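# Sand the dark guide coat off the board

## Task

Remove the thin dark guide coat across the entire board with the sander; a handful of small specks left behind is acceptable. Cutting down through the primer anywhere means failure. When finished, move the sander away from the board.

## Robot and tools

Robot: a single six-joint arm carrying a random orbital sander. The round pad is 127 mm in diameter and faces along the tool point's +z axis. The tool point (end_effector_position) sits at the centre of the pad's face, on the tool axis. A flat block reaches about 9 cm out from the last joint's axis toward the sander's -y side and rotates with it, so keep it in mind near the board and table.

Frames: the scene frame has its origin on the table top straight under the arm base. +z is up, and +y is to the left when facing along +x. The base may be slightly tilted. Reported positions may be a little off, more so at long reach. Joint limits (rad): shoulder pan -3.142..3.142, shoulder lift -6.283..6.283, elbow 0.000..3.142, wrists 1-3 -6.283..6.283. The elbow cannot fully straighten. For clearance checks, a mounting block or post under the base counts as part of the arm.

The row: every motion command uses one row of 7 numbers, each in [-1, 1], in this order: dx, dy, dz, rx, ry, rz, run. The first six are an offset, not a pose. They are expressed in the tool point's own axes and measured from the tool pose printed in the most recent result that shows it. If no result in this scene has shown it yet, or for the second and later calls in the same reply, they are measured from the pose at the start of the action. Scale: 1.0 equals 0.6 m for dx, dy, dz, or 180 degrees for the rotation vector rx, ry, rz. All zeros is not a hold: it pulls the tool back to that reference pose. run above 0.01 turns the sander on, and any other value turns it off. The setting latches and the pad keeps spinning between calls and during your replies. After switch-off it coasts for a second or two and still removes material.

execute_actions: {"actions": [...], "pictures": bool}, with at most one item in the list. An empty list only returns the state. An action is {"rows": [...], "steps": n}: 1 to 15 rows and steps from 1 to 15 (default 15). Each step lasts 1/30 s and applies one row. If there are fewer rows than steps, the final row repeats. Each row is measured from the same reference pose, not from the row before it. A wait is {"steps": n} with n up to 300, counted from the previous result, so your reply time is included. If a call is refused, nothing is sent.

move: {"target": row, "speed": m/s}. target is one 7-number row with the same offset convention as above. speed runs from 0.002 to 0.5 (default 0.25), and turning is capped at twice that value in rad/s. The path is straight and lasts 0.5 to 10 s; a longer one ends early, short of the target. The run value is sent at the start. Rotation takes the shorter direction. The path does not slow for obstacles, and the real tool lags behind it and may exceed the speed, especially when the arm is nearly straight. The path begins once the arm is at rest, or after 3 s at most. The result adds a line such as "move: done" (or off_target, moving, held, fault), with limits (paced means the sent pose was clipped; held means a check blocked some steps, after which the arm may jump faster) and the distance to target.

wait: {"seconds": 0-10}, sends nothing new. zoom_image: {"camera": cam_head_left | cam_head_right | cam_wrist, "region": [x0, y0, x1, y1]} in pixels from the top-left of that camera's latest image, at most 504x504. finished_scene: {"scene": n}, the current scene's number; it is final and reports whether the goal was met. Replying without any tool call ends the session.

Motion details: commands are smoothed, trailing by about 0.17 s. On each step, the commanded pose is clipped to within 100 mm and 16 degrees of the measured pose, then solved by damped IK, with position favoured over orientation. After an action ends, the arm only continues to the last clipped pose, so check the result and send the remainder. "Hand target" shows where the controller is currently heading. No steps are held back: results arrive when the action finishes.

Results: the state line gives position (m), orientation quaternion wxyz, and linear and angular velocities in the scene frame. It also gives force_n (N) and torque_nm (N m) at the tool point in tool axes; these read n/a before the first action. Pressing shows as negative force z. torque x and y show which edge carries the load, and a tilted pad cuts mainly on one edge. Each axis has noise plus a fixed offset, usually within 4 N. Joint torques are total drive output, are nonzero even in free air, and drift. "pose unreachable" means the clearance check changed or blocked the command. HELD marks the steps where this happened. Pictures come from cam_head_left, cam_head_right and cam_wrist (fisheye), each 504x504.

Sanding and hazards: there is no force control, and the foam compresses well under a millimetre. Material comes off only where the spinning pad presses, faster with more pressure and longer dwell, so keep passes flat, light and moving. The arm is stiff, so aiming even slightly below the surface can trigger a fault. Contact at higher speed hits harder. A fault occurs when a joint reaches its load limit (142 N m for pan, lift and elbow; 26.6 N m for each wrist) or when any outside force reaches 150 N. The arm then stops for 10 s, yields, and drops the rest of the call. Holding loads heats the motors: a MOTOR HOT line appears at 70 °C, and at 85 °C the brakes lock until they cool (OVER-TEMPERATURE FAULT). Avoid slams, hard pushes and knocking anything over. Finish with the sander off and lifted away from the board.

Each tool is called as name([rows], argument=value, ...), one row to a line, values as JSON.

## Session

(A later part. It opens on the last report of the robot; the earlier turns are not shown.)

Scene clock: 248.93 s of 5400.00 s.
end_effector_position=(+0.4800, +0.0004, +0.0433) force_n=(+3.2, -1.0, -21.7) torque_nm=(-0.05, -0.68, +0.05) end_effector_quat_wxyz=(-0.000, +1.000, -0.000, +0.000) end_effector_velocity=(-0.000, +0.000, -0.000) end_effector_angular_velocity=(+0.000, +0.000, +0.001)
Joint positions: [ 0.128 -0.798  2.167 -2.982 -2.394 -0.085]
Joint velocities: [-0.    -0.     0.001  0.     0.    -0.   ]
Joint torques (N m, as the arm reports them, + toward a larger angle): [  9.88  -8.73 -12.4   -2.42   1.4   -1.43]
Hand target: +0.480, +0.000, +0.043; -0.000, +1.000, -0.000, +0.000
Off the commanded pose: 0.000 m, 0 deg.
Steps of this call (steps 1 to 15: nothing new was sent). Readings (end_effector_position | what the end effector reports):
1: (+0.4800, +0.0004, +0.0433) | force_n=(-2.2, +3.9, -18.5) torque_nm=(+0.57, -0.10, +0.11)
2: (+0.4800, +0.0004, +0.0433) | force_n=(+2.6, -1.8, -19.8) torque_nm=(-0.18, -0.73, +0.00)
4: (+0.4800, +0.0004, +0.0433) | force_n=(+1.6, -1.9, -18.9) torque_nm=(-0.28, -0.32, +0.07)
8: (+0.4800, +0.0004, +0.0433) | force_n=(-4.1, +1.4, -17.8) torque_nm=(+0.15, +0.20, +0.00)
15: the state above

move(target=[0.2, 0, 0, 0, 0, 0, 1], speed=0.06)

move(target=[-0.1, 0.17, -0.25, 0, 0, 0, 0], speed=0.15)

Scene clock: 267.00 s of 5400.00 s.
end_effector_position=(+0.5997, +0.0003, +0.0435) force_n=(-5.9, +1.2, -23.0) torque_nm=(+0.36, +0.09, -0.04) end_effector_quat_wxyz=(-0.000, +1.000, -0.000, +0.000) end_effector_velocity=(+0.002, +0.001, -0.000) end_effector_angular_velocity=(-0.000, +0.002, +0.003)
Joint positions: [ 0.14  -0.695  1.818 -2.722 -2.395 -0.068]
Joint velocities: [ 0.     0.004 -0.007  0.007 -0.    -0.001]
Joint torques (N m, as the arm reports them, + toward a larger angle): [ 37.76 -11.31 -15.18   0.44  -0.75   1.85]
Hand target: +0.600, +0.000, +0.043; -0.000, +1.000, -0.000, +0.000
Off the commanded pose: 0.000 m, 0 deg.
move: done

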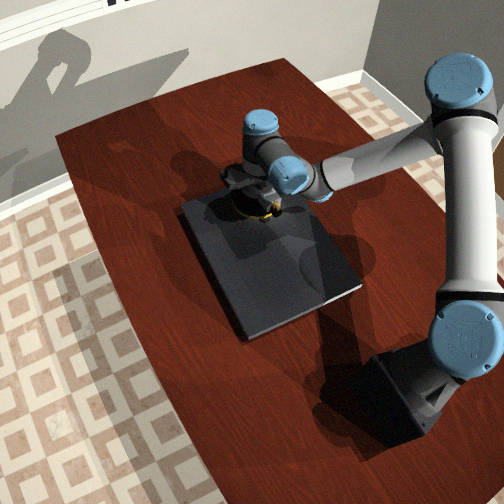

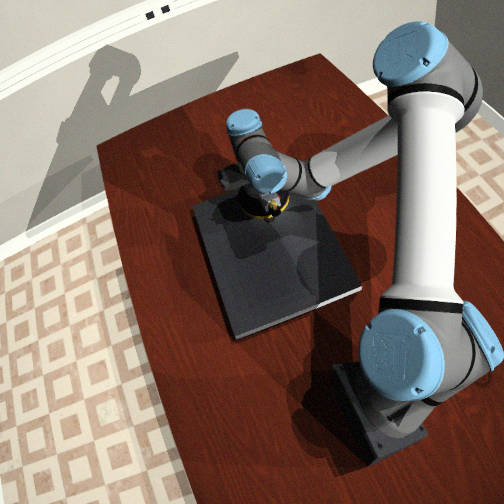

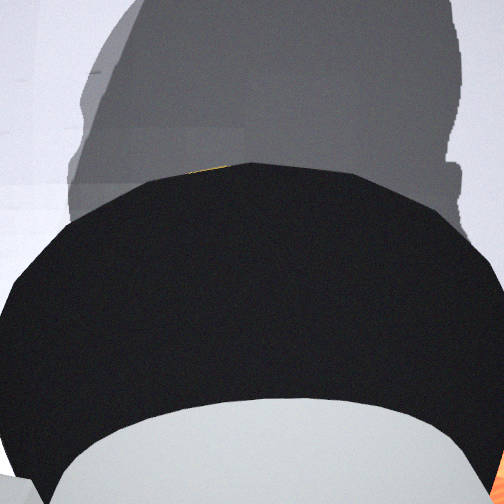

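Scene clock: 269.07 s of 5400.00 s.
end_effector_position=(+0.5396, -0.1016, +0.1933) force_n=(+2.2, +0.6, -2.0) torque_nm=(+0.01, -0.37, -0.12) end_effector_quat_wxyz=(-0.000, +1.000, -0.000, +0.000) end_effector_velocity=(-0.000, -0.001, +0.001) end_effector_angular_velocity=(+0.000, +0.001, -0.001)
Joint positions: [ 0.21  -1.142  1.945 -2.327 -2.394  0.035]
Joint velocities: [-0.    -0.004 -0.001  0.006  0.     0.002]
Joint torques (N m, as the arm reports them, + toward a larger angle): [ 39.95 -39.19 -21.67  -1.01   1.44   0.8 ]
Hand target: +0.540, -0.102, +0.193; -0.000, +1.000, -0.000, +0.000
Off the commanded pose: 0.000 m, 0 deg.
move: done

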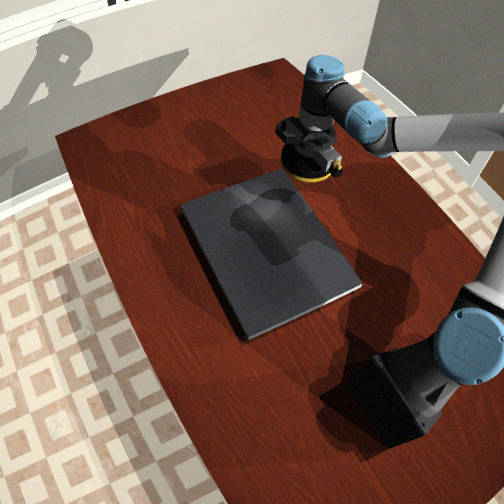

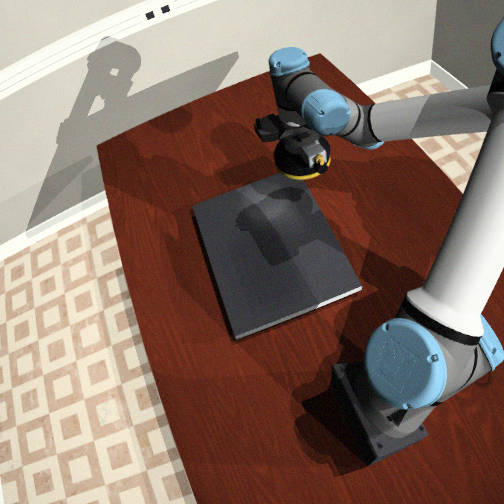

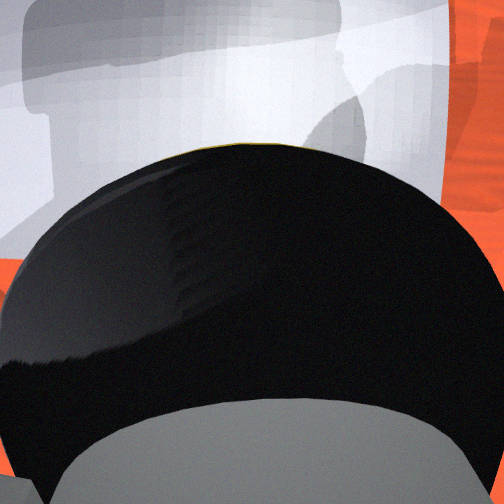

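zoom_image(camera="cam_head_left", region=[170, 150, 380, 350])

Region (170, 150, 380, 350) of cam_head_left's 504x504 image, scaled by 2.400, with more detail than that image has; it fills the top 480 rows of this view, and the rest is white.

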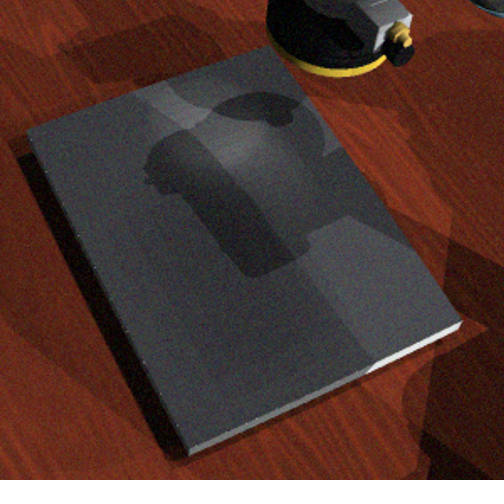

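move(target=[0.079, -0.0785, 0.2445, 0, 0, 0, 0], speed=0.1)

execute_actions([
  {"steps": 10},
], pictures=false)

Scene clock: 315.77 s of 5400.00 s.
end_effector_position=(+0.5872, -0.0545, +0.0467) force_n=(+2.4, +1.3, +1.7) torque_nm=(+0.27, -0.53, -0.13) end_effector_quat_wxyz=(-0.000, +1.000, -0.000, +0.000) end_effector_velocity=(+0.001, +0.000, -0.001) end_effector_angular_velocity=(-0.000, -0.001, -0.001)
Joint positions: [ 0.08  -0.793  1.882 -2.755 -2.391 -0.157]
Joint velocities: [-0.001  0.004 -0.003 -0.004  0.    -0.002]
Joint torques (N m, as the arm reports them, + toward a larger angle): [ 21.96 -18.33 -16.4   -3.64   1.41  -1.55]
Hand target: +0.587, -0.054, +0.047; -0.000, +1.000, -0.000, +0.000
Off the commanded pose: 0.000 m, 0 deg.
move: done

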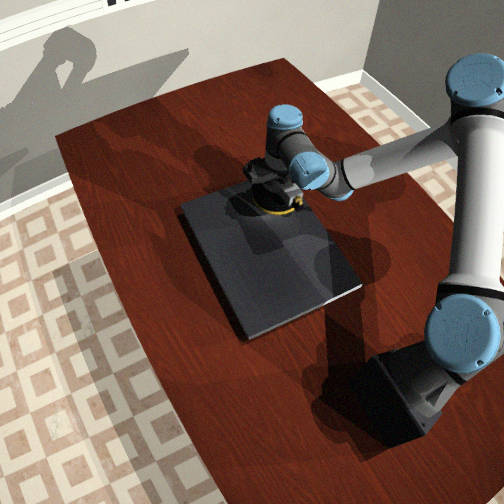

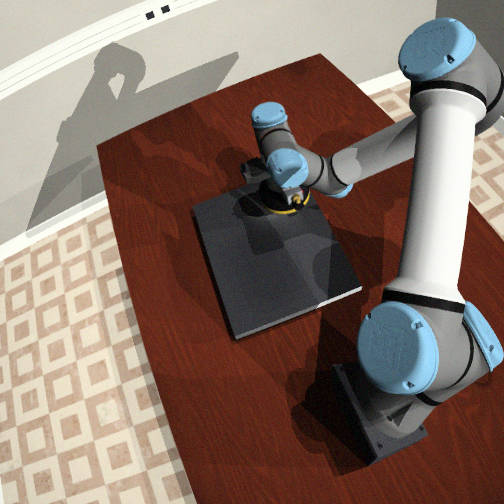

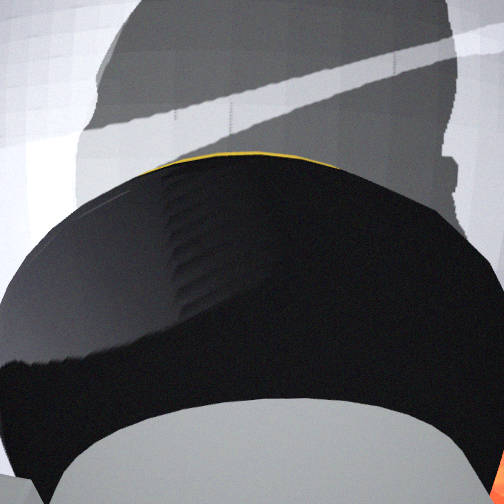

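Scene clock: 316.10 s of 5400.00 s.
end_effector_position=(+0.5873, -0.0544, +0.0466) force_n=(+1.2, +2.7, -0.4) torque_nm=(+0.34, -0.20, -0.09) end_effector_quat_wxyz=(-0.000, +1.000, -0.000, +0.000) end_effector_velocity=(-0.001, +0.000, -0.001) end_effector_angular_velocity=(+0.000, +0.001, +0.000)
Joint positions: [ 0.08  -0.792  1.882 -2.755 -2.391 -0.157]
Joint velocities: [-0.001  0.     0.001 -0.     0.    -0.   ]
Joint torques (N m, as the arm reports them, + toward a larger angle): [ 21.01 -19.46 -17.5   -3.56   1.56  -1.54]
Hand target: +0.587, -0.054, +0.047; -0.000, +1.000, -0.000, +0.000
Off the commanded pose: 0.000 m, 0 deg.
Steps of this call (steps 1 to 10: nothing new was sent). Readings (end_effector_position | what the end effector reports):
1: (+0.5872, -0.0544, +0.0467) | force_n=(+0.8, -0.8, -4.4) torque_nm=(+0.11, -0.31, +0.08)
2: (+0.5872, -0.0544, +0.0466) | force_n=(+1.4, +0.5, -0.3) torque_nm=(+0.10, -0.22, -0.02)
4: (+0.5872, -0.0544, +0.0466) | force_n=(+4.5, -2.2, -1.7) torque_nm=(-0.27, -0.60, +0.00)
8: (+0.5872, -0.0544, +0.0466) | force_n=(+1.7, -0.1, +1.0) torque_nm=(+0.05, -0.47, -0.23)
10: the state above

Now ramp down 3.0 mm to z≈0.0436.

execute_actions([
  {"rows": [[0, 0, 0.001, 0, 0, 0, 0], [0, 0, 0.002, 0, 0, 0, 0], [0, 0, 0.003, 0, 0, 0, 0], [0, 0, 0.0036, 0, 0, 0, 0], [0, 0, 0.004, 0, 0, 0, 0], [0, 0, 0.0043, 0, 0, 0, 0], [0, 0, 0.0046, 0, 0, 0, 0], [0, 0, 0.0048, 0, 0, 0, 0], [0, 0, 0.005, 0, 0, 0, 0]], "steps": 15},
], pictures=false)

execute_actions([
  {"steps": 15},
], pictures=false)

execute_actions([
  {"steps": 15},
], pictures=false)

Scene clock: 321.13 s of 5400.00 s.
end_effector_position=(+0.5873, -0.0544, +0.0438) force_n=(-1.5, +1.9, -13.5) torque_nm=(+0.19, -0.31, +0.06) end_effector_quat_wxyz=(-0.000, +1.000, -0.000, +0.000) end_effector_velocity=(+0.000, -0.001, -0.000) end_effector_angular_velocity=(+0.000, -0.001, -0.001)
Joint positions: [ 0.076 -0.788  1.882 -2.764 -2.391 -0.162]
Joint velocities: [-0.001  0.     0.    -0.003  0.    -0.002]
Joint torques (N m, as the arm reports them, + toward a larger angle): [ 15.6  -13.55  -8.87  -3.07   1.48  -1.45]
Hand target: +0.587, -0.054, +0.044; -0.000, +1.000, -0.000, +0.000
Off the commanded pose: 0.000 m, 0 deg.
Steps of this call (steps 1 to 136: nothing new was sent; steps 137 to 151: all 15 steps of this action). Readings (end_effector_position | what the end effector reports):
137: (+0.5873, -0.0544, +0.0466) | force_n=(+1.1, -0.3, +1.2) torque_nm=(+0.10, -0.30, +0.05)
138: (+0.5873, -0.0544, +0.0465) | force_n=(+1.8, -0.2, +2.6) torque_nm=(+0.04, -0.24, -0.07)
140: (+0.5873, -0.0544, +0.0460) | force_n=(+0.1, -0.8, +0.0) torque_nm=(+0.03, +0.00, +0.09)
144: (+0.5873, -0.0544, +0.0446) | force_n=(+3.9, +1.1, +1.2) torque_nm=(+0.21, -0.60, +0.12)
151: the state above

Scene clock: 321.63 s of 5400.00 s.
end_effector_position=(+0.5873, -0.0544, +0.0436) force_n=(-4.0, -1.9, -20.7) torque_nm=(-0.11, -0.04, -0.06) end_effector_quat_wxyz=(-0.000, +1.000, -0.000, +0.000) end_effector_velocity=(-0.001, +0.001, -0.001) end_effector_angular_velocity=(+0.000, +0.002, +0.003)
Joint positions: [ 0.076 -0.787  1.882 -2.764 -2.391 -0.163]
Joint velocities: [-0.     0.002  0.001 -0.    -0.    -0.001]
Joint torques (N m, as the arm reports them, + toward a larger angle): [ 12.9  -12.56   0.14  -2.85   1.48  -1.5 ]
Hand target: +0.587, -0.054, +0.044; -0.000, +1.000, -0.000, +0.000
Off the commanded pose: 0.000 m, 0 deg.
Steps of this call (steps 1 to 15: nothing new was sent). Readings (end_effector_position | what the end effector reports):
1: (+0.5873, -0.0544, +0.0437) | force_n=(-3.1, +1.7, -14.0) torque_nm=(+0.28, -0.07, -0.08)
2: (+0.5873, -0.0544, +0.0437) | force_n=(-0.7, +0.2, -15.9) torque_nm=(+0.17, -0.62, -0.14)
4: (+0.5873, -0.0544, +0.0437) | force_n=(-2.3, +0.1, -16.2) torque_nm=(+0.11, -0.24, +0.08)
8: (+0.5873, -0.0544, +0.0436) | force_n=(-4.5, -0.1, -18.7) torque_nm=(+0.00, -0.13, +0.06)
15: the state above

Scene clock: 322.13 s of 5400.00 s.
end_effector_position=(+0.5873, -0.0544, +0.0436) force_n=(-1.4, -0.4, -22.2) torque_nm=(+0.09, -0.31, -0.05) end_effector_quat_wxyz=(-0.000, +1.000, -0.000, +0.000) end_effector_velocity=(+0.001, -0.001, +0.001) end_effector_angular_velocity=(-0.000, -0.002, -0.001)
Joint positions: [ 0.076 -0.787  1.882 -2.764 -2.391 -0.163]
Joint velocities: [-0.    -0.001 -0.002 -0.     0.    -0.001]
Joint torques (N m, as the arm reports them, + toward a larger angle): [ 13.07 -11.46   0.59  -2.49   1.61  -1.51]
Hand target: +0.587, -0.054, +0.044; -0.000, +1.000, -0.000, +0.000
Off the commanded pose: 0.000 m, 0 deg.
Steps of this call (steps 1 to 15: nothing new was sent). Readings (end_effector_position | what the end effector reports):
1: (+0.5873, -0.0544, +0.0436) | force_n=(-1.3, -0.4, -17.3) torque_nm=(-0.04, -0.32, -0.04)
2: (+0.5873, -0.0544, +0.0436) | force_n=(-2.3, +0.4, -18.9) torque_nm=(-0.05, -0.15, +0.04)
4: (+0.5873, -0.0544, +0.0436) | force_n=(-3.1, -1.8, -20.4) torque_nm=(-0.26, -0.10, +0.03)
8: (+0.5873, -0.0544, +0.0436) | force_n=(-3.0, +0.5, -18.9) torque_nm=(+0.15, -0.09, +0.04)
15: the state above

move(target=[0.1617, 0.1073, 0.0001, -0.0005, 0.0007, 0.0137, 0], speed=0.08)

execute_actions([
  {"steps": 15},
], pictures=false)

execute_actions([
  {"steps": 15},
], pictures=false)

Scene clock: 338.03 s of 5400.00 s.
end_effector_position=(+0.6841, -0.1188, +0.0436) force_n=(-0.6, -1.4, -9.1) torque_nm=(+0.27, -0.79, +0.01) end_effector_quat_wxyz=(+0.000, +1.000, -0.022, +0.001) end_effector_velocity=(+0.001, -0.000, -0.001) end_effector_angular_velocity=(+0.000, +0.002, -0.001)
Joint positions: [ 0.028 -0.735  1.578 -2.567 -2.386 -0.192]
Joint velocities: [-0.001  0.002 -0.005  0.004 -0.     0.001]
Joint torques (N m, as the arm reports them, + toward a larger angle): [ 21.12 -22.88 -19.44  -1.45   1.02   0.94]
Hand target: +0.684, -0.119, +0.044; +0.000, +1.000, -0.022, +0.001
Off the commanded pose: 0.000 m, 0 deg.
move: done

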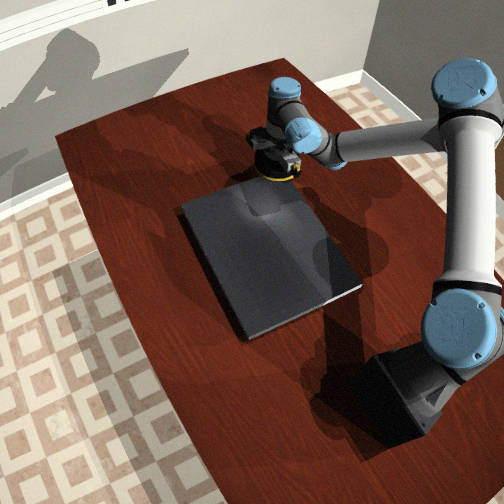

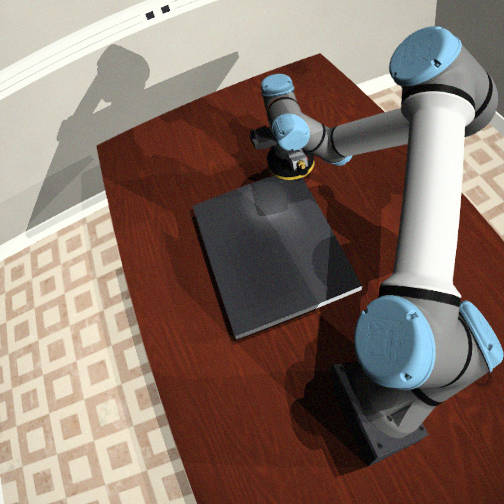

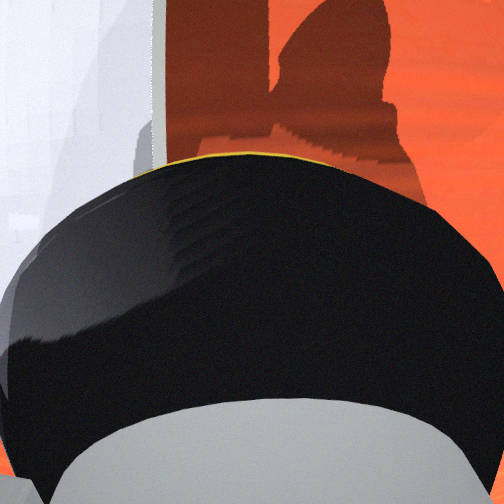

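Scene clock: 338.53 s of 5400.00 s.
end_effector_position=(+0.6842, -0.1188, +0.0436) force_n=(-1.8, -3.9, -6.3) torque_nm=(+0.04, -0.73, -0.03) end_effector_quat_wxyz=(+0.000, +1.000, -0.022, +0.001) end_effector_velocity=(+0.001, -0.001, +0.001) end_effector_angular_velocity=(-0.000, -0.001, -0.001)
Joint positions: [ 0.028 -0.735  1.577 -2.566 -2.386 -0.192]
Joint velocities: [ 0.    -0.001 -0.001 -0.     0.    -0.   ]
Joint torques (N m, as the arm reports them, + toward a larger angle): [ 21.59 -22.97 -21.69  -1.22   0.88   1.66]
Hand target: +0.684, -0.119, +0.044; +0.000, +1.000, -0.022, +0.001
Off the commanded pose: 0.000 m, 0 deg.
Steps of this call (steps 1 to 15: nothing new was sent). Readings (end_effector_position | what the end effector reports):
1: (+0.6841, -0.1188, +0.0436) | force_n=(-2.6, -0.6, -8.9) torque_nm=(+0.57, -0.55, +0.05)
2: (+0.6842, -0.1188, +0.0436) | force_n=(-1.3, -1.6, -10.7) torque_nm=(+0.33, -0.90, -0.02)
4: (+0.6842, -0.1188, +0.0436) | force_n=(+0.6, -1.9, -10.3) torque_nm=(+0.32, -1.12, -0.01)
8: (+0.6842, -0.1188, +0.0436) | force_n=(-2.8, -1.4, -5.8) torque_nm=(+0.32, -0.57, +0.17)
15: the state above

Scene clock: 339.03 s of 5400.00 s.
end_effector_position=(+0.6842, -0.1188, +0.0436) force_n=(-1.9, -1.4, -8.3) torque_nm=(+0.25, -0.78, +0.07) end_effector_quat_wxyz=(+0.000, +1.000, -0.022, +0.001) end_effector_velocity=(+0.000, +0.000, +0.001) end_effector_angular_velocity=(-0.000, -0.001, -0.000)
Joint positions: [ 0.028 -0.735  1.577 -2.566 -2.386 -0.192]
Joint velocities: [ 0.001 -0.    -0.     0.    -0.     0.001]
Joint torques (N m, as the arm reports them, + toward a larger angle): [ 21.77 -23.2  -21.69  -1.32   0.63   1.58]
Hand target: +0.684, -0.119, +0.044; +0.000, +1.000, -0.022, +0.001
Off the commanded pose: 0.000 m, 0 deg.
Steps of this call (steps 1 to 15: nothing new was sent). Readings (end_effector_position | what the end effector reports):
1: (+0.6842, -0.1188, +0.0436) | force_n=(-5.6, -4.0, -7.3) torque_nm=(-0.17, -0.29, +0.05)
2: (+0.6842, -0.1188, +0.0436) | force_n=(-2.6, -1.5, -5.0) torque_nm=(+0.25, -0.54, +0.07)
4: (+0.6842, -0.1188, +0.0436) | force_n=(-5.4, +1.0, -6.5) torque_nm=(+0.73, -0.26, +0.02)
8: (+0.6842, -0.1188, +0.0436) | force_n=(+0.6, -1.1, -7.4) torque_nm=(+0.37, -1.04, +0.01)
15: the state above

move(target=[-0.5, 0, 0, 0, 0, 0, 1], speed=0.05)

move(target=[-0.2417, 0, 0, 0, 0, 0, 1], speed=0.05)

execute_actions([
  {"rows": [[0, 0, 0, 0, 0, 0, 0]], "steps": 15},
], pictures=false)

execute_actions([
  {"steps": 30},
], pictures=false)

Scene clock: 362.60 s of 5400.00 s.
end_effector_position=(+0.3848, -0.1058, +0.0426) force_n=(-2.0, +2.3, -26.5) torque_nm=(+1.44, -0.47, -0.01) end_effector_quat_wxyz=(+0.000, +1.000, -0.022, +0.001) end_effector_velocity=(-0.001, +0.000, -0.000) end_effector_angular_velocity=(-0.000, -0.000, +0.001)
Joint positions: [-0.078 -1.039  2.472 -3.264 -2.364 -0.341]
Joint velocities: [-0.001  0.001  0.003 -0.006  0.    -0.003]
Joint torques (N m, as the arm reports them, + toward a larger angle): [  3.86 -32.26   7.45  -2.34   0.74  -1.67]
Hand target: +0.385, -0.106, +0.043; +0.000, +1.000, -0.022, +0.001
Off the commanded pose: 0.000 m, 0 deg.
move: done

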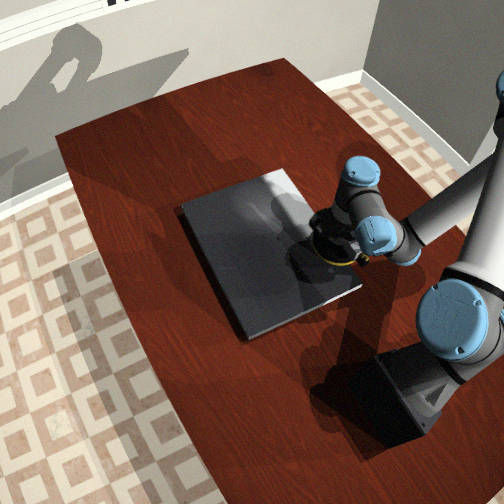

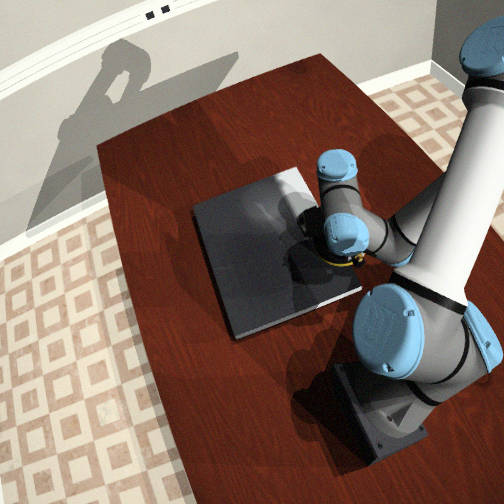

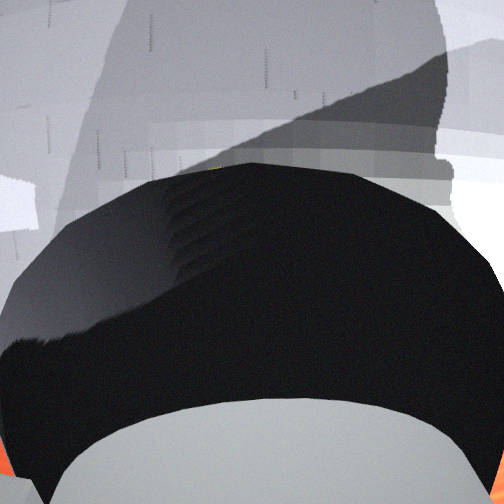

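Scene clock: 365.97 s of 5400.00 s.
end_effector_position=(+0.2510, -0.0998, +0.0422) force_n=(-1.4, +1.2, -10.8) torque_nm=(+0.57, +0.54, -0.11) end_effector_quat_wxyz=(-0.001, +1.000, -0.022, -0.001) end_effector_velocity=(+0.000, -0.000, +0.000) end_effector_angular_velocity=(-0.001, -0.001, -0.001)
Joint positions: [-0.215 -0.897  2.826 -3.88  -2.321 -0.519]
Joint velocities: [-0.    -0.001 -0.     0.    -0.    -0.   ]
Joint torques (N m, as the arm reports them, + toward a larger angle): [ 14.07 -33.63  -0.08  -0.37  -1.66   1.32]
Hand target: +0.251, -0.100, +0.042; -0.000, +1.000, -0.022, -0.001
Off the commanded pose: 0.011 m, 0 deg.
move: held; limits=held; held on 9 of 94 steps, including the last
pose unreachable: on one or more control steps of this call an arm could not follow its commanded pose, so it was not sent that pose on those steps. On the call's last step it was still not sent that pose. It may still have moved: this result reports where it is.
cause: the commanded pose would bring two parts of the arm too close to each other (joints 3 (elbow) and 4 (wrist 1) lie between them).

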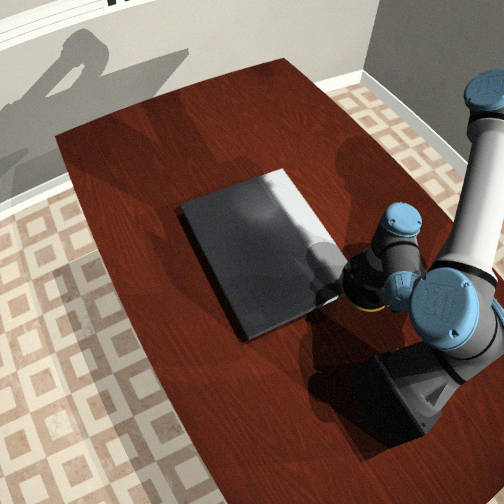

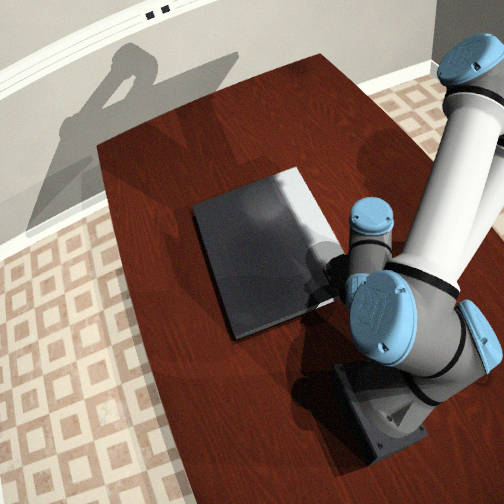

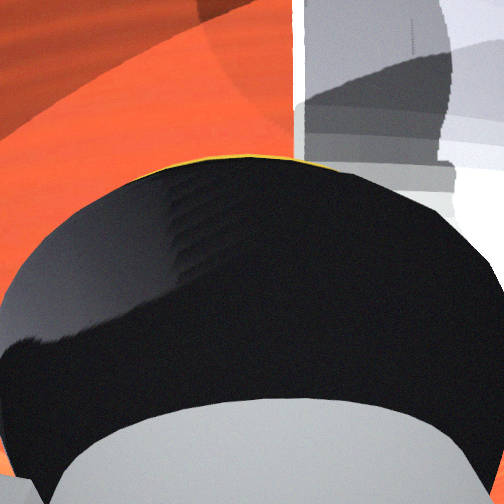

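Scene clock: 366.47 s of 5400.00 s.
end_effector_position=(+0.2510, -0.0998, +0.0422) force_n=(+6.4, -4.6, -7.7) torque_nm=(-0.18, -0.30, +0.07) end_effector_quat_wxyz=(-0.001, +1.000, -0.022, -0.001) end_effector_velocity=(+0.000, +0.000, -0.000) end_effector_angular_velocity=(+0.000, +0.001, +0.000)
Joint positions: [-0.215 -0.897  2.826 -3.88  -2.321 -0.519]
Joint velocities: [-0.     0.001 -0.001 -0.    -0.    -0.   ]
Joint torques (N m, as the arm reports them, + toward a larger angle): [ 11.77 -27.2    5.24  -0.89  -0.37   0.52]
Hand target: +0.251, -0.100, +0.042; -0.001, +1.000, -0.022, -0.001
Off the commanded pose: 0.000 m, 0 deg.
Steps of this call (steps 1 to 15: all 15 steps of this action). Readings (end_effector_position | what the end effector reports):
1: (+0.2510, -0.0998, +0.0422) | force_n=(-2.8, +2.0, -11.3) torque_nm=(+0.58, +0.12, -0.26)
2: (+0.2510, -0.0998, +0.0422) | force_n=(+3.2, -0.8, -8.8) torque_nm=(+0.04, -0.37, +0.24)
4: (+0.2510, -0.0998, +0.0422) | force_n=(+2.4, -0.5, -8.7) torque_nm=(+0.19, -0.01, +0.04)
8: (+0.2510, -0.0998, +0.0422) | force_n=(-1.9, +3.4, -7.5) torque_nm=(+1.01, +0.33, +0.00)
15: the state above

Scene clock: 367.47 s of 5400.00 s.
end_effector_position=(+0.2510, -0.0998, +0.0422) force_n=(+9.9, +2.5, -6.9) torque_nm=(+0.43, -0.21, +0.12) end_effector_quat_wxyz=(-0.001, +1.000, -0.022, -0.001) end_effector_velocity=(-0.000, +0.000, -0.000) end_effector_angular_velocity=(+0.000, +0.001, +0.001)
Joint positions: [-0.215 -0.897  2.826 -3.88  -2.321 -0.519]
Joint velocities: [ 0.     0.001  0.    -0.     0.     0.   ]
Joint torques (N m, as the arm reports them, + toward a larger angle): [ 16.19 -21.36   7.94  -2.03  -0.94  -1.74]
Hand target: +0.251, -0.100, +0.042; -0.001, +1.000, -0.022, -0.001
Off the commanded pose: 0.000 m, 0 deg.
Steps of this call (steps 1 to 30: nothing new was sent). Readings (end_effector_position | what the end effector reports):
1: (+0.2510, -0.0998, +0.0422) | force_n=(+0.3, -4.0, -9.9) torque_nm=(-0.14, +0.54, -0.07)
2: (+0.2510, -0.0998, +0.0422) | force_n=(-1.6, +1.0, -12.2) torque_nm=(+0.48, +0.19, +0.03)
4: (+0.2510, -0.0998, +0.0422) | force_n=(-1.8, +1.6, -10.8) torque_nm=(+0.57, +0.14, +0.04)
8: (+0.2510, -0.0998, +0.0422) | force_n=(+6.6, -4.1, -9.7) torque_nm=(-0.19, -0.15, +0.34)
30: the state above

zoom_image(camera="cam_head_left", region=[170, 150, 380, 350])

Region (170, 150, 380, 350) of cam_head_left's 504x504 image, scaled by 2.400, with more detail than that image has; it fills the top 480 rows of this view, and the rest is white.

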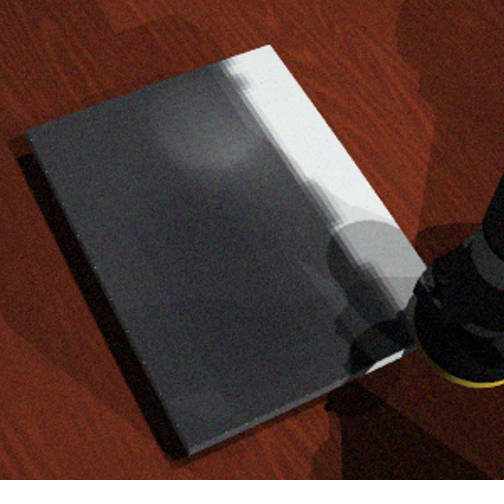

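move(target=[0.1317, -0.1667, -0.0012, -0.0008, 0.0014, 0, 0], speed=0.05)

execute_actions([
  {"steps": 15},
], pictures=false)

execute_actions([
  {"steps": 15},
], pictures=false)

execute_actions([
  {"steps": 15},
], pictures=false)

Scene clock: 410.00 s of 5400.00 s.
end_effector_position=(+0.3340, -0.0034, +0.0430) force_n=(-3.4, +8.9, -22.3) torque_nm=(+0.18, -0.53, -0.15) end_effector_quat_wxyz=(+0.001, +1.000, -0.022, +0.001) end_effector_velocity=(+0.001, +0.001, -0.000) end_effector_angular_velocity=(-0.000, +0.001, -0.001)
Joint positions: [ 0.095 -0.809  2.554 -3.399 -2.395 -0.096]
Joint velocities: [ 0.003  0.001 -0.005  0.007 -0.001  0.005]
Joint torques (N m, as the arm reports them, + toward a larger angle): [ 32.88  -3.6  -11.95   0.02   0.36   1.52]
Hand target: +0.334, -0.003, +0.043; +0.001, +1.000, -0.022, +0.001
Off the commanded pose: 0.000 m, 0 deg.
move: done

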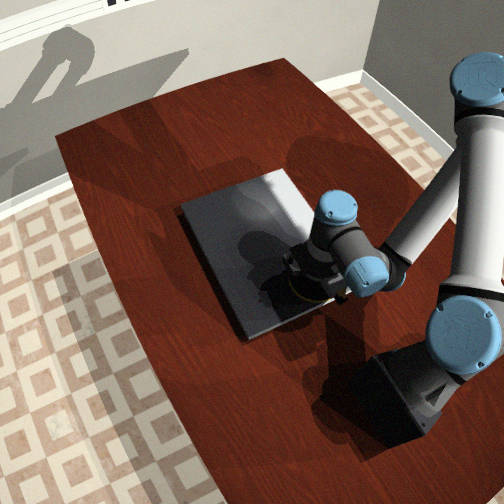

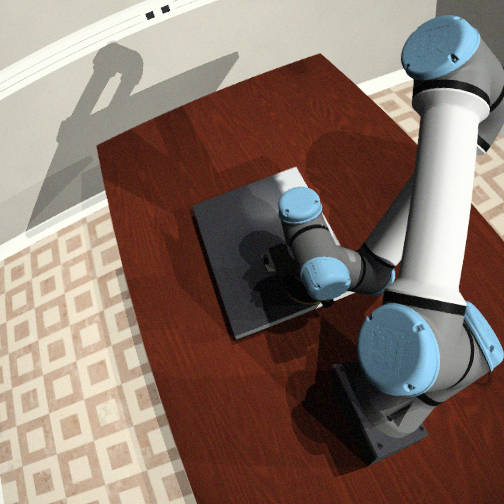

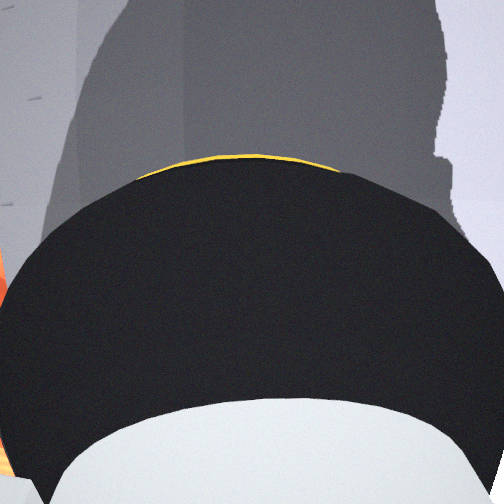

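Scene clock: 410.50 s of 5400.00 s.
end_effector_position=(+0.3341, -0.0033, +0.0430) force_n=(-6.6, +9.8, -20.9) torque_nm=(+0.34, -0.43, -0.21) end_effector_quat_wxyz=(+0.001, +1.000, -0.022, +0.001) end_effector_velocity=(-0.001, +0.000, -0.000) end_effector_angular_velocity=(+0.000, +0.001, +0.000)
Joint positions: [ 0.095 -0.808  2.554 -3.398 -2.395 -0.095]
Joint velocities: [-0.     0.     0.001  0.     0.     0.001]
Joint torques (N m, as the arm reports them, + toward a larger angle): [ 32.74  -2.7  -10.82   0.16   0.33   1.7 ]
Hand target: +0.334, -0.003, +0.043; +0.001, +1.000, -0.022, +0.001
Off the commanded pose: 0.000 m, 0 deg.
Steps of this call (steps 1 to 15: nothing new was sent). Readings (end_effector_position | what the end effector reports):
1: (+0.3340, -0.0034, +0.0430) | force_n=(-6.6, +12.1, -22.5) torque_nm=(+0.59, -0.23, -0.17)
2: (+0.3341, -0.0033, +0.0430) | force_n=(-4.9, +8.7, -19.5) torque_nm=(+0.16, -0.41, +0.05)
4: (+0.3341, -0.0033, +0.0430) | force_n=(-7.4, +6.7, -23.4) torque_nm=(+0.00, -0.01, +0.21)
8: (+0.3341, -0.0033, +0.0430) | force_n=(-3.8, +8.7, -19.7) torque_nm=(+0.12, -0.76, +0.08)
15: the state above

Scene clock: 411.00 s of 5400.00 s.
end_effector_position=(+0.3341, -0.0033, +0.0430) force_n=(-6.2, +11.8, -24.4) torque_nm=(+0.68, -0.32, -0.03) end_effector_quat_wxyz=(+0.001, +1.000, -0.022, +0.001) end_effector_velocity=(-0.001, +0.000, -0.000) end_effector_angular_velocity=(+0.000, +0.002, +0.002)
Joint positions: [ 0.095 -0.808  2.554 -3.398 -2.395 -0.095]
Joint velocities: [0.    0.001 0.002 0.    0.    0.001]
Joint torques (N m, as the arm reports them, + toward a larger angle): [ 33.68  -2.36 -10.29   0.32   0.41   1.68]
Hand target: +0.334, -0.003, +0.043; +0.001, +1.000, -0.022, +0.001
Off the commanded pose: 0.000 m, 0 deg.
Steps of this call (steps 1 to 15: nothing new was sent). Readings (end_effector_position | what the end effector reports):
1: (+0.3341, -0.0033, +0.0430) | force_n=(-3.5, +7.3, -18.3) torque_nm=(+0.08, -0.63, +0.02)
2: (+0.3341, -0.0033, +0.0430) | force_n=(-5.8, +7.4, -22.3) torque_nm=(+0.04, -0.39, +0.01)
4: (+0.3341, -0.0033, +0.0430) | force_n=(-5.6, +11.1, -22.4) torque_nm=(+0.31, -0.66, -0.12)
8: (+0.3341, -0.0033, +0.0430) | force_n=(-3.1, +10.1, -22.6) torque_nm=(+0.49, -0.74, +0.13)
15: the state above

Scene clock: 411.50 s of 5400.00 s.
end_effector_position=(+0.3341, -0.0033, +0.0430) force_n=(-6.4, +8.6, -17.6) torque_nm=(+0.15, -0.46, -0.21) end_effector_quat_wxyz=(+0.001, +1.000, -0.022, +0.001) end_effector_velocity=(-0.000, +0.000, +0.000) end_effector_angular_velocity=(+0.000, -0.000, -0.000)
Joint positions: [ 0.095 -0.808  2.554 -3.398 -2.395 -0.095]
Joint velocities: [ 0. -0.  0.  0.  0.  0.]
Joint torques (N m, as the arm reports them, + toward a larger angle): [ 32.84  -2.45 -10.32   0.2    0.51   1.6 ]
Hand target: +0.334, -0.003, +0.043; +0.001, +1.000, -0.022, +0.001
Off the commanded pose: 0.000 m, 0 deg.
Steps of this call (steps 1 to 15: nothing new was sent). Readings (end_effector_position | what the end effector reports):
1: (+0.3341, -0.0033, +0.0430) | force_n=(-7.2, +10.2, -21.6) torque_nm=(+0.46, -0.11, -0.09)
2: (+0.3341, -0.0033, +0.0430) | force_n=(-7.9, +9.9, -21.6) torque_nm=(+0.30, -0.09, -0.27)
4: (+0.3341, -0.0033, +0.0430) | force_n=(-5.3, +9.0, -19.1) torque_nm=(+0.37, -0.47, -0.12)
8: (+0.3341, -0.0033, +0.0430) | force_n=(-5.9, +9.6, -22.0) torque_nm=(+0.34, -0.63, -0.23)
15: the state above

move(target=[-0.125, 0, 0.0009, 0.00064, 0, 0, 0], speed=0.08)

execute_actions([
  {"steps": 15},
], pictures=false)

execute_actions([
  {"steps": 15},
], pictures=false)

Scene clock: 444.10 s of 5400.00 s.
end_effector_position=(+0.2594, -0.0000, +0.0422) force_n=(+11.6, -2.8, -18.0) torque_nm=(-0.36, +0.29, +0.10) end_effector_quat_wxyz=(-0.000, +1.000, -0.022, +0.001) end_effector_velocity=(-0.002, +0.000, -0.000) end_effector_angular_velocity=(+0.000, -0.003, +0.000)
Joint positions: [ 0.073 -0.669  2.732 -3.738 -2.391 -0.127]
Joint velocities: [-0.001  0.013  0.005 -0.025  0.001 -0.006]
Joint torques (N m, as the arm reports them, + toward a larger angle): [ 3.86  0.74 19.11 -0.06  1.11 -1.45]
Hand target: +0.259, -0.000, +0.042; -0.000, +1.000, -0.022, +0.001
Off the commanded pose: 0.000 m, 0 deg.
move: done

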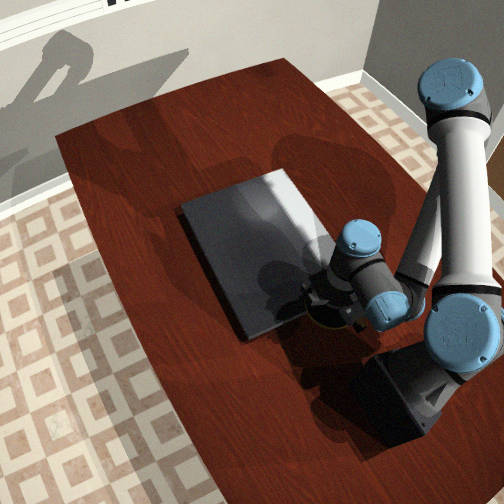

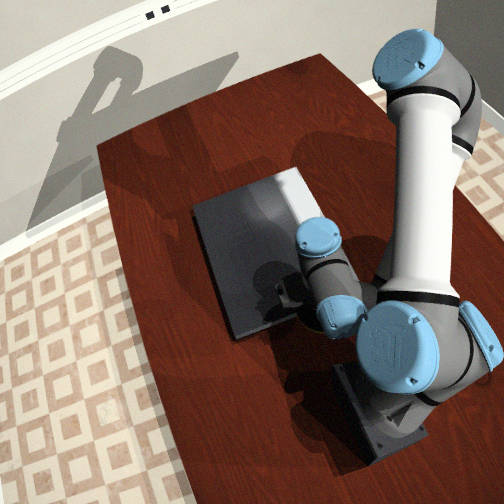

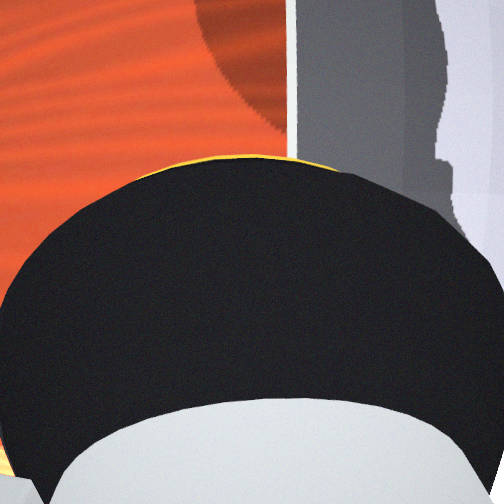

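Scene clock: 444.60 s of 5400.00 s.
end_effector_position=(+0.2592, -0.0000, +0.0421) force_n=(+16.8, -1.9, -19.9) torque_nm=(-0.30, -0.22, -0.02) end_effector_quat_wxyz=(-0.000, +1.000, -0.022, +0.001) end_effector_velocity=(-0.000, -0.000, +0.000) end_effector_angular_velocity=(+0.000, +0.001, -0.000)
Joint positions: [ 0.073 -0.668  2.732 -3.741 -2.391 -0.128]
Joint velocities: [-0.001 -0.     0.001 -0.    -0.     0.   ]
Joint torques (N m, as the arm reports them, + toward a larger angle): [ 3.94  1.32 19.48 -0.34  1.19 -1.55]
Hand target: +0.259, -0.000, +0.042; -0.000, +1.000, -0.022, +0.001
Off the commanded pose: 0.000 m, 0 deg.
Steps of this call (steps 1 to 15: nothing new was sent). Readings (end_effector_position | what the end effector reports):
1: (+0.2593, -0.0000, +0.0422) | force_n=(+12.8, +1.8, -22.9) torque_nm=(+0.10, +0.17, -0.06)
2: (+0.2593, -0.0000, +0.0422) | force_n=(+12.4, -2.1, -17.4) torque_nm=(-0.28, +0.17, -0.04)
4: (+0.2592, -0.0000, +0.0421) | force_n=(+12.5, -0.8, -19.7) torque_nm=(-0.17, +0.16, +0.05)
8: (+0.2592, -0.0000, +0.0421) | force_n=(+11.4, -0.4, -19.8) torque_nm=(-0.19, +0.36, -0.11)
15: the state above

Scene clock: 445.10 s of 5400.00 s.
end_effector_position=(+0.2592, -0.0000, +0.0421) force_n=(+15.2, +4.0, -22.2) torque_nm=(+0.57, -0.03, -0.12) end_effector_quat_wxyz=(-0.000, +1.000, -0.022, +0.001) end_effector_velocity=(+0.001, -0.000, +0.000) end_effector_angular_velocity=(-0.000, -0.002, -0.000)
Joint positions: [ 0.073 -0.668  2.732 -3.741 -2.391 -0.128]
Joint velocities: [ 0.    -0.    -0.001 -0.     0.    -0.001]
Joint torques (N m, as the arm reports them, + toward a larger angle): [ 3.44  1.11 19.81 -0.38  1.19 -1.53]
Hand target: +0.259, -0.000, +0.042; -0.000, +1.000, -0.022, +0.001
Off the commanded pose: 0.000 m, 0 deg.
Steps of this call (steps 1 to 15: nothing new was sent). Readings (end_effector_position | what the end effector reports):
1: (+0.2592, -0.0000, +0.0421) | force_n=(+12.1, -0.1, -23.2) torque_nm=(+0.07, +0.30, -0.07)
2: (+0.2592, -0.0000, +0.0421) | force_n=(+14.2, -0.9, -17.1) torque_nm=(-0.24, +0.12, +0.06)
4: (+0.2592, -0.0000, +0.0421) | force_n=(+13.0, -1.4, -20.1) torque_nm=(-0.25, +0.54, +0.01)
8: (+0.2592, -0.0000, +0.0421) | force_n=(+16.0, +0.4, -21.9) torque_nm=(+0.15, -0.12, +0.02)
15: the state above

execute_actions([
  {"rows": [[0, 0, -0.00025, 0, 0, 0, 1]], "steps": 8},
], pictures=false)

move(target=[0.7083, 0, 0.0004, 0, 0, 0, 1], speed=0.045)

execute_actions([
  {"rows": [[0, 0, -0.003, 0, 0, 0, 0]], "steps": 15},
], pictures=false)

Scene clock: 455.27 s of 5400.00 s.
end_effector_position=(+0.2590, -0.0000, +0.0421) force_n=(+1.1, +2.2, -22.5) torque_nm=(+0.66, -0.10, -0.11) end_effector_quat_wxyz=(-0.000, +1.000, -0.021, +0.001) end_effector_velocity=(+0.000, -0.000, +0.001) end_effector_angular_velocity=(-0.001, -0.001, -0.001)
Joint positions: [ 0.073 -0.668  2.732 -3.74  -2.391 -0.127]
Joint velocities: [ 0.001 -0.003 -0.     0.003 -0.001  0.002]
Joint torques (N m, as the arm reports them, + toward a larger angle): [ 30.4  -32.32   8.13   1.28  -1.62   1.32]
Hand target: +0.259, -0.000, +0.042; -0.000, +1.000, -0.022, +0.001
Off the commanded pose: 0.000 m, 0 deg.
Steps of this call (steps 1 to 297: nothing new was sent; steps 298 to 305: all 8 steps of this action). Readings (end_effector_position | what the end effector reports):
298: (+0.2591, +0.0000, +0.0421) | force_n=(+5.8, -22.0, -20.7) torque_nm=(-1.41, +0.97, -0.39)
299: (+0.2591, +0.0000, +0.0421) | force_n=(+5.3, -19.0, -21.6) torque_nm=(-1.09, +0.87, -0.33)
301: (+0.2590, +0.0001, +0.0421) | force_n=(-2.0, +5.1, -25.9) torque_nm=(+0.59, +0.02, -0.20)
305: the state above

Scene clock: 465.30 s of 5400.00 s.
end_effector_position=(+0.6834, -0.0183, +0.0435) force_n=(-0.7, +3.4, -20.7) torque_nm=(+0.56, -0.81, +0.04) end_effector_quat_wxyz=(+0.000, +1.000, -0.021, +0.001) end_effector_velocity=(+0.002, -0.000, +0.000) end_effector_angular_velocity=(-0.000, +0.001, +0.002)
Joint positions: [ 0.128 -0.615  1.554 -2.556 -2.395 -0.047]
Joint velocities: [-0.     0.003 -0.009  0.007 -0.    -0.001]
Joint torques (N m, as the arm reports them, + toward a larger angle): [ 44.3  -16.79 -18.63  -0.14  -1.2    1.44]
Hand target: +0.684, -0.018, +0.044; +0.000, +1.000, -0.021, +0.001
Off the commanded pose: 0.001 m, 0 deg.
move: done

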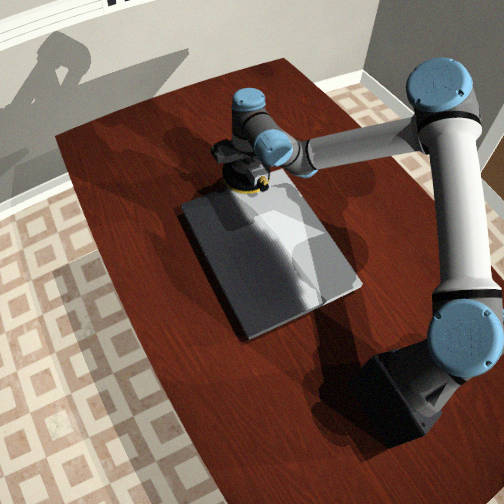

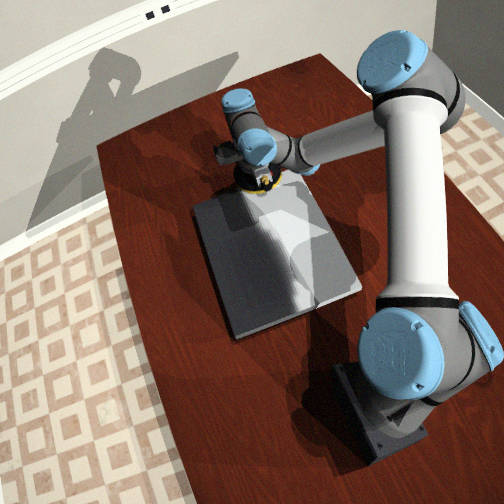

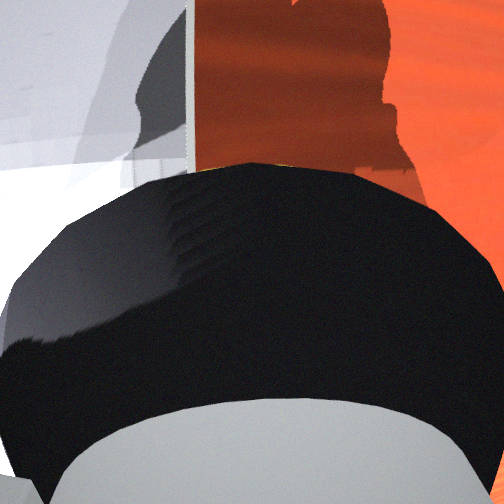

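Scene clock: 465.80 s of 5400.00 s.
end_effector_position=(+0.6834, -0.0182, +0.0453) force_n=(+2.7, +0.2, -2.3) torque_nm=(+0.03, -0.63, +0.11) end_effector_quat_wxyz=(+0.000, +1.000, -0.021, +0.001) end_effector_velocity=(+0.000, +0.000, +0.001) end_effector_angular_velocity=(-0.000, -0.001, +0.000)
Joint positions: [ 0.13  -0.617  1.554 -2.551 -2.395 -0.044]
Joint velocities: [ 0.001 -0.    -0.     0.     0.     0.   ]
Joint torques (N m, as the arm reports them, + toward a larger angle): [ 51.45 -51.53  -3.81  -0.77  -1.01   1.72]
Hand target: +0.683, -0.018, +0.045; +0.000, +1.000, -0.021, +0.001
Off the commanded pose: 0.000 m, 0 deg.
Steps of this call (steps 1 to 15: all 15 steps of this action). Readings (end_effector_position | what the end effector reports):
1: (+0.6835, -0.0183, +0.0435) | force_n=(-2.8, -0.8, -20.8) torque_nm=(-0.27, -0.45, +0.15)
2: (+0.6834, -0.0181, +0.0437) | force_n=(+2.7, +2.5, -10.8) torque_nm=(+0.38, -0.58, -0.07)
4: (+0.6834, -0.0180, +0.0442) | force_n=(+4.2, +0.0, -3.7) torque_nm=(+0.11, -1.06, -0.12)
8: (+0.6834, -0.0181, +0.0449) | force_n=(+4.8, +1.4, -2.5) torque_nm=(+0.08, -0.74, +0.07)
15: the state above

zoom_image(camera="cam_head_left", region=[170, 150, 380, 350])

zoom_image(camera="cam_head_right", region=[180, 150, 380, 350])

Region (170, 150, 380, 350) of cam_head_left's 504x504 image, scaled by 2.400, with more detail than that image has; it fills the top 480 rows of this view, and the rest is white.

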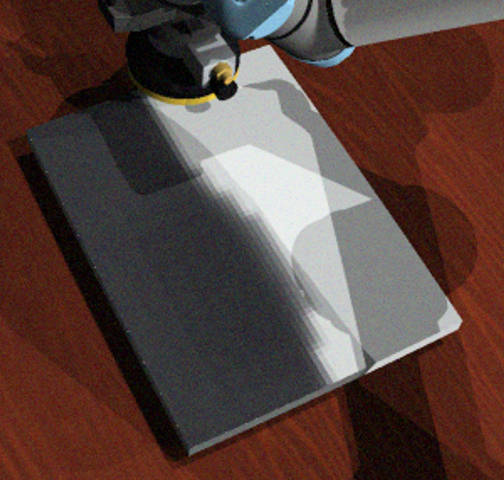

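Region (180, 150, 380, 350) of cam_head_right's 504x504 image, scaled by 2.520, with more detail than that image has.

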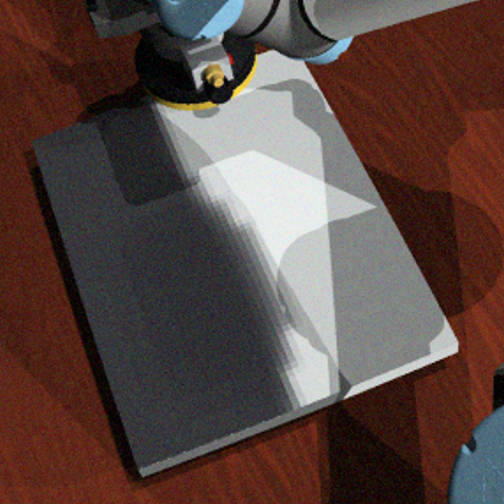

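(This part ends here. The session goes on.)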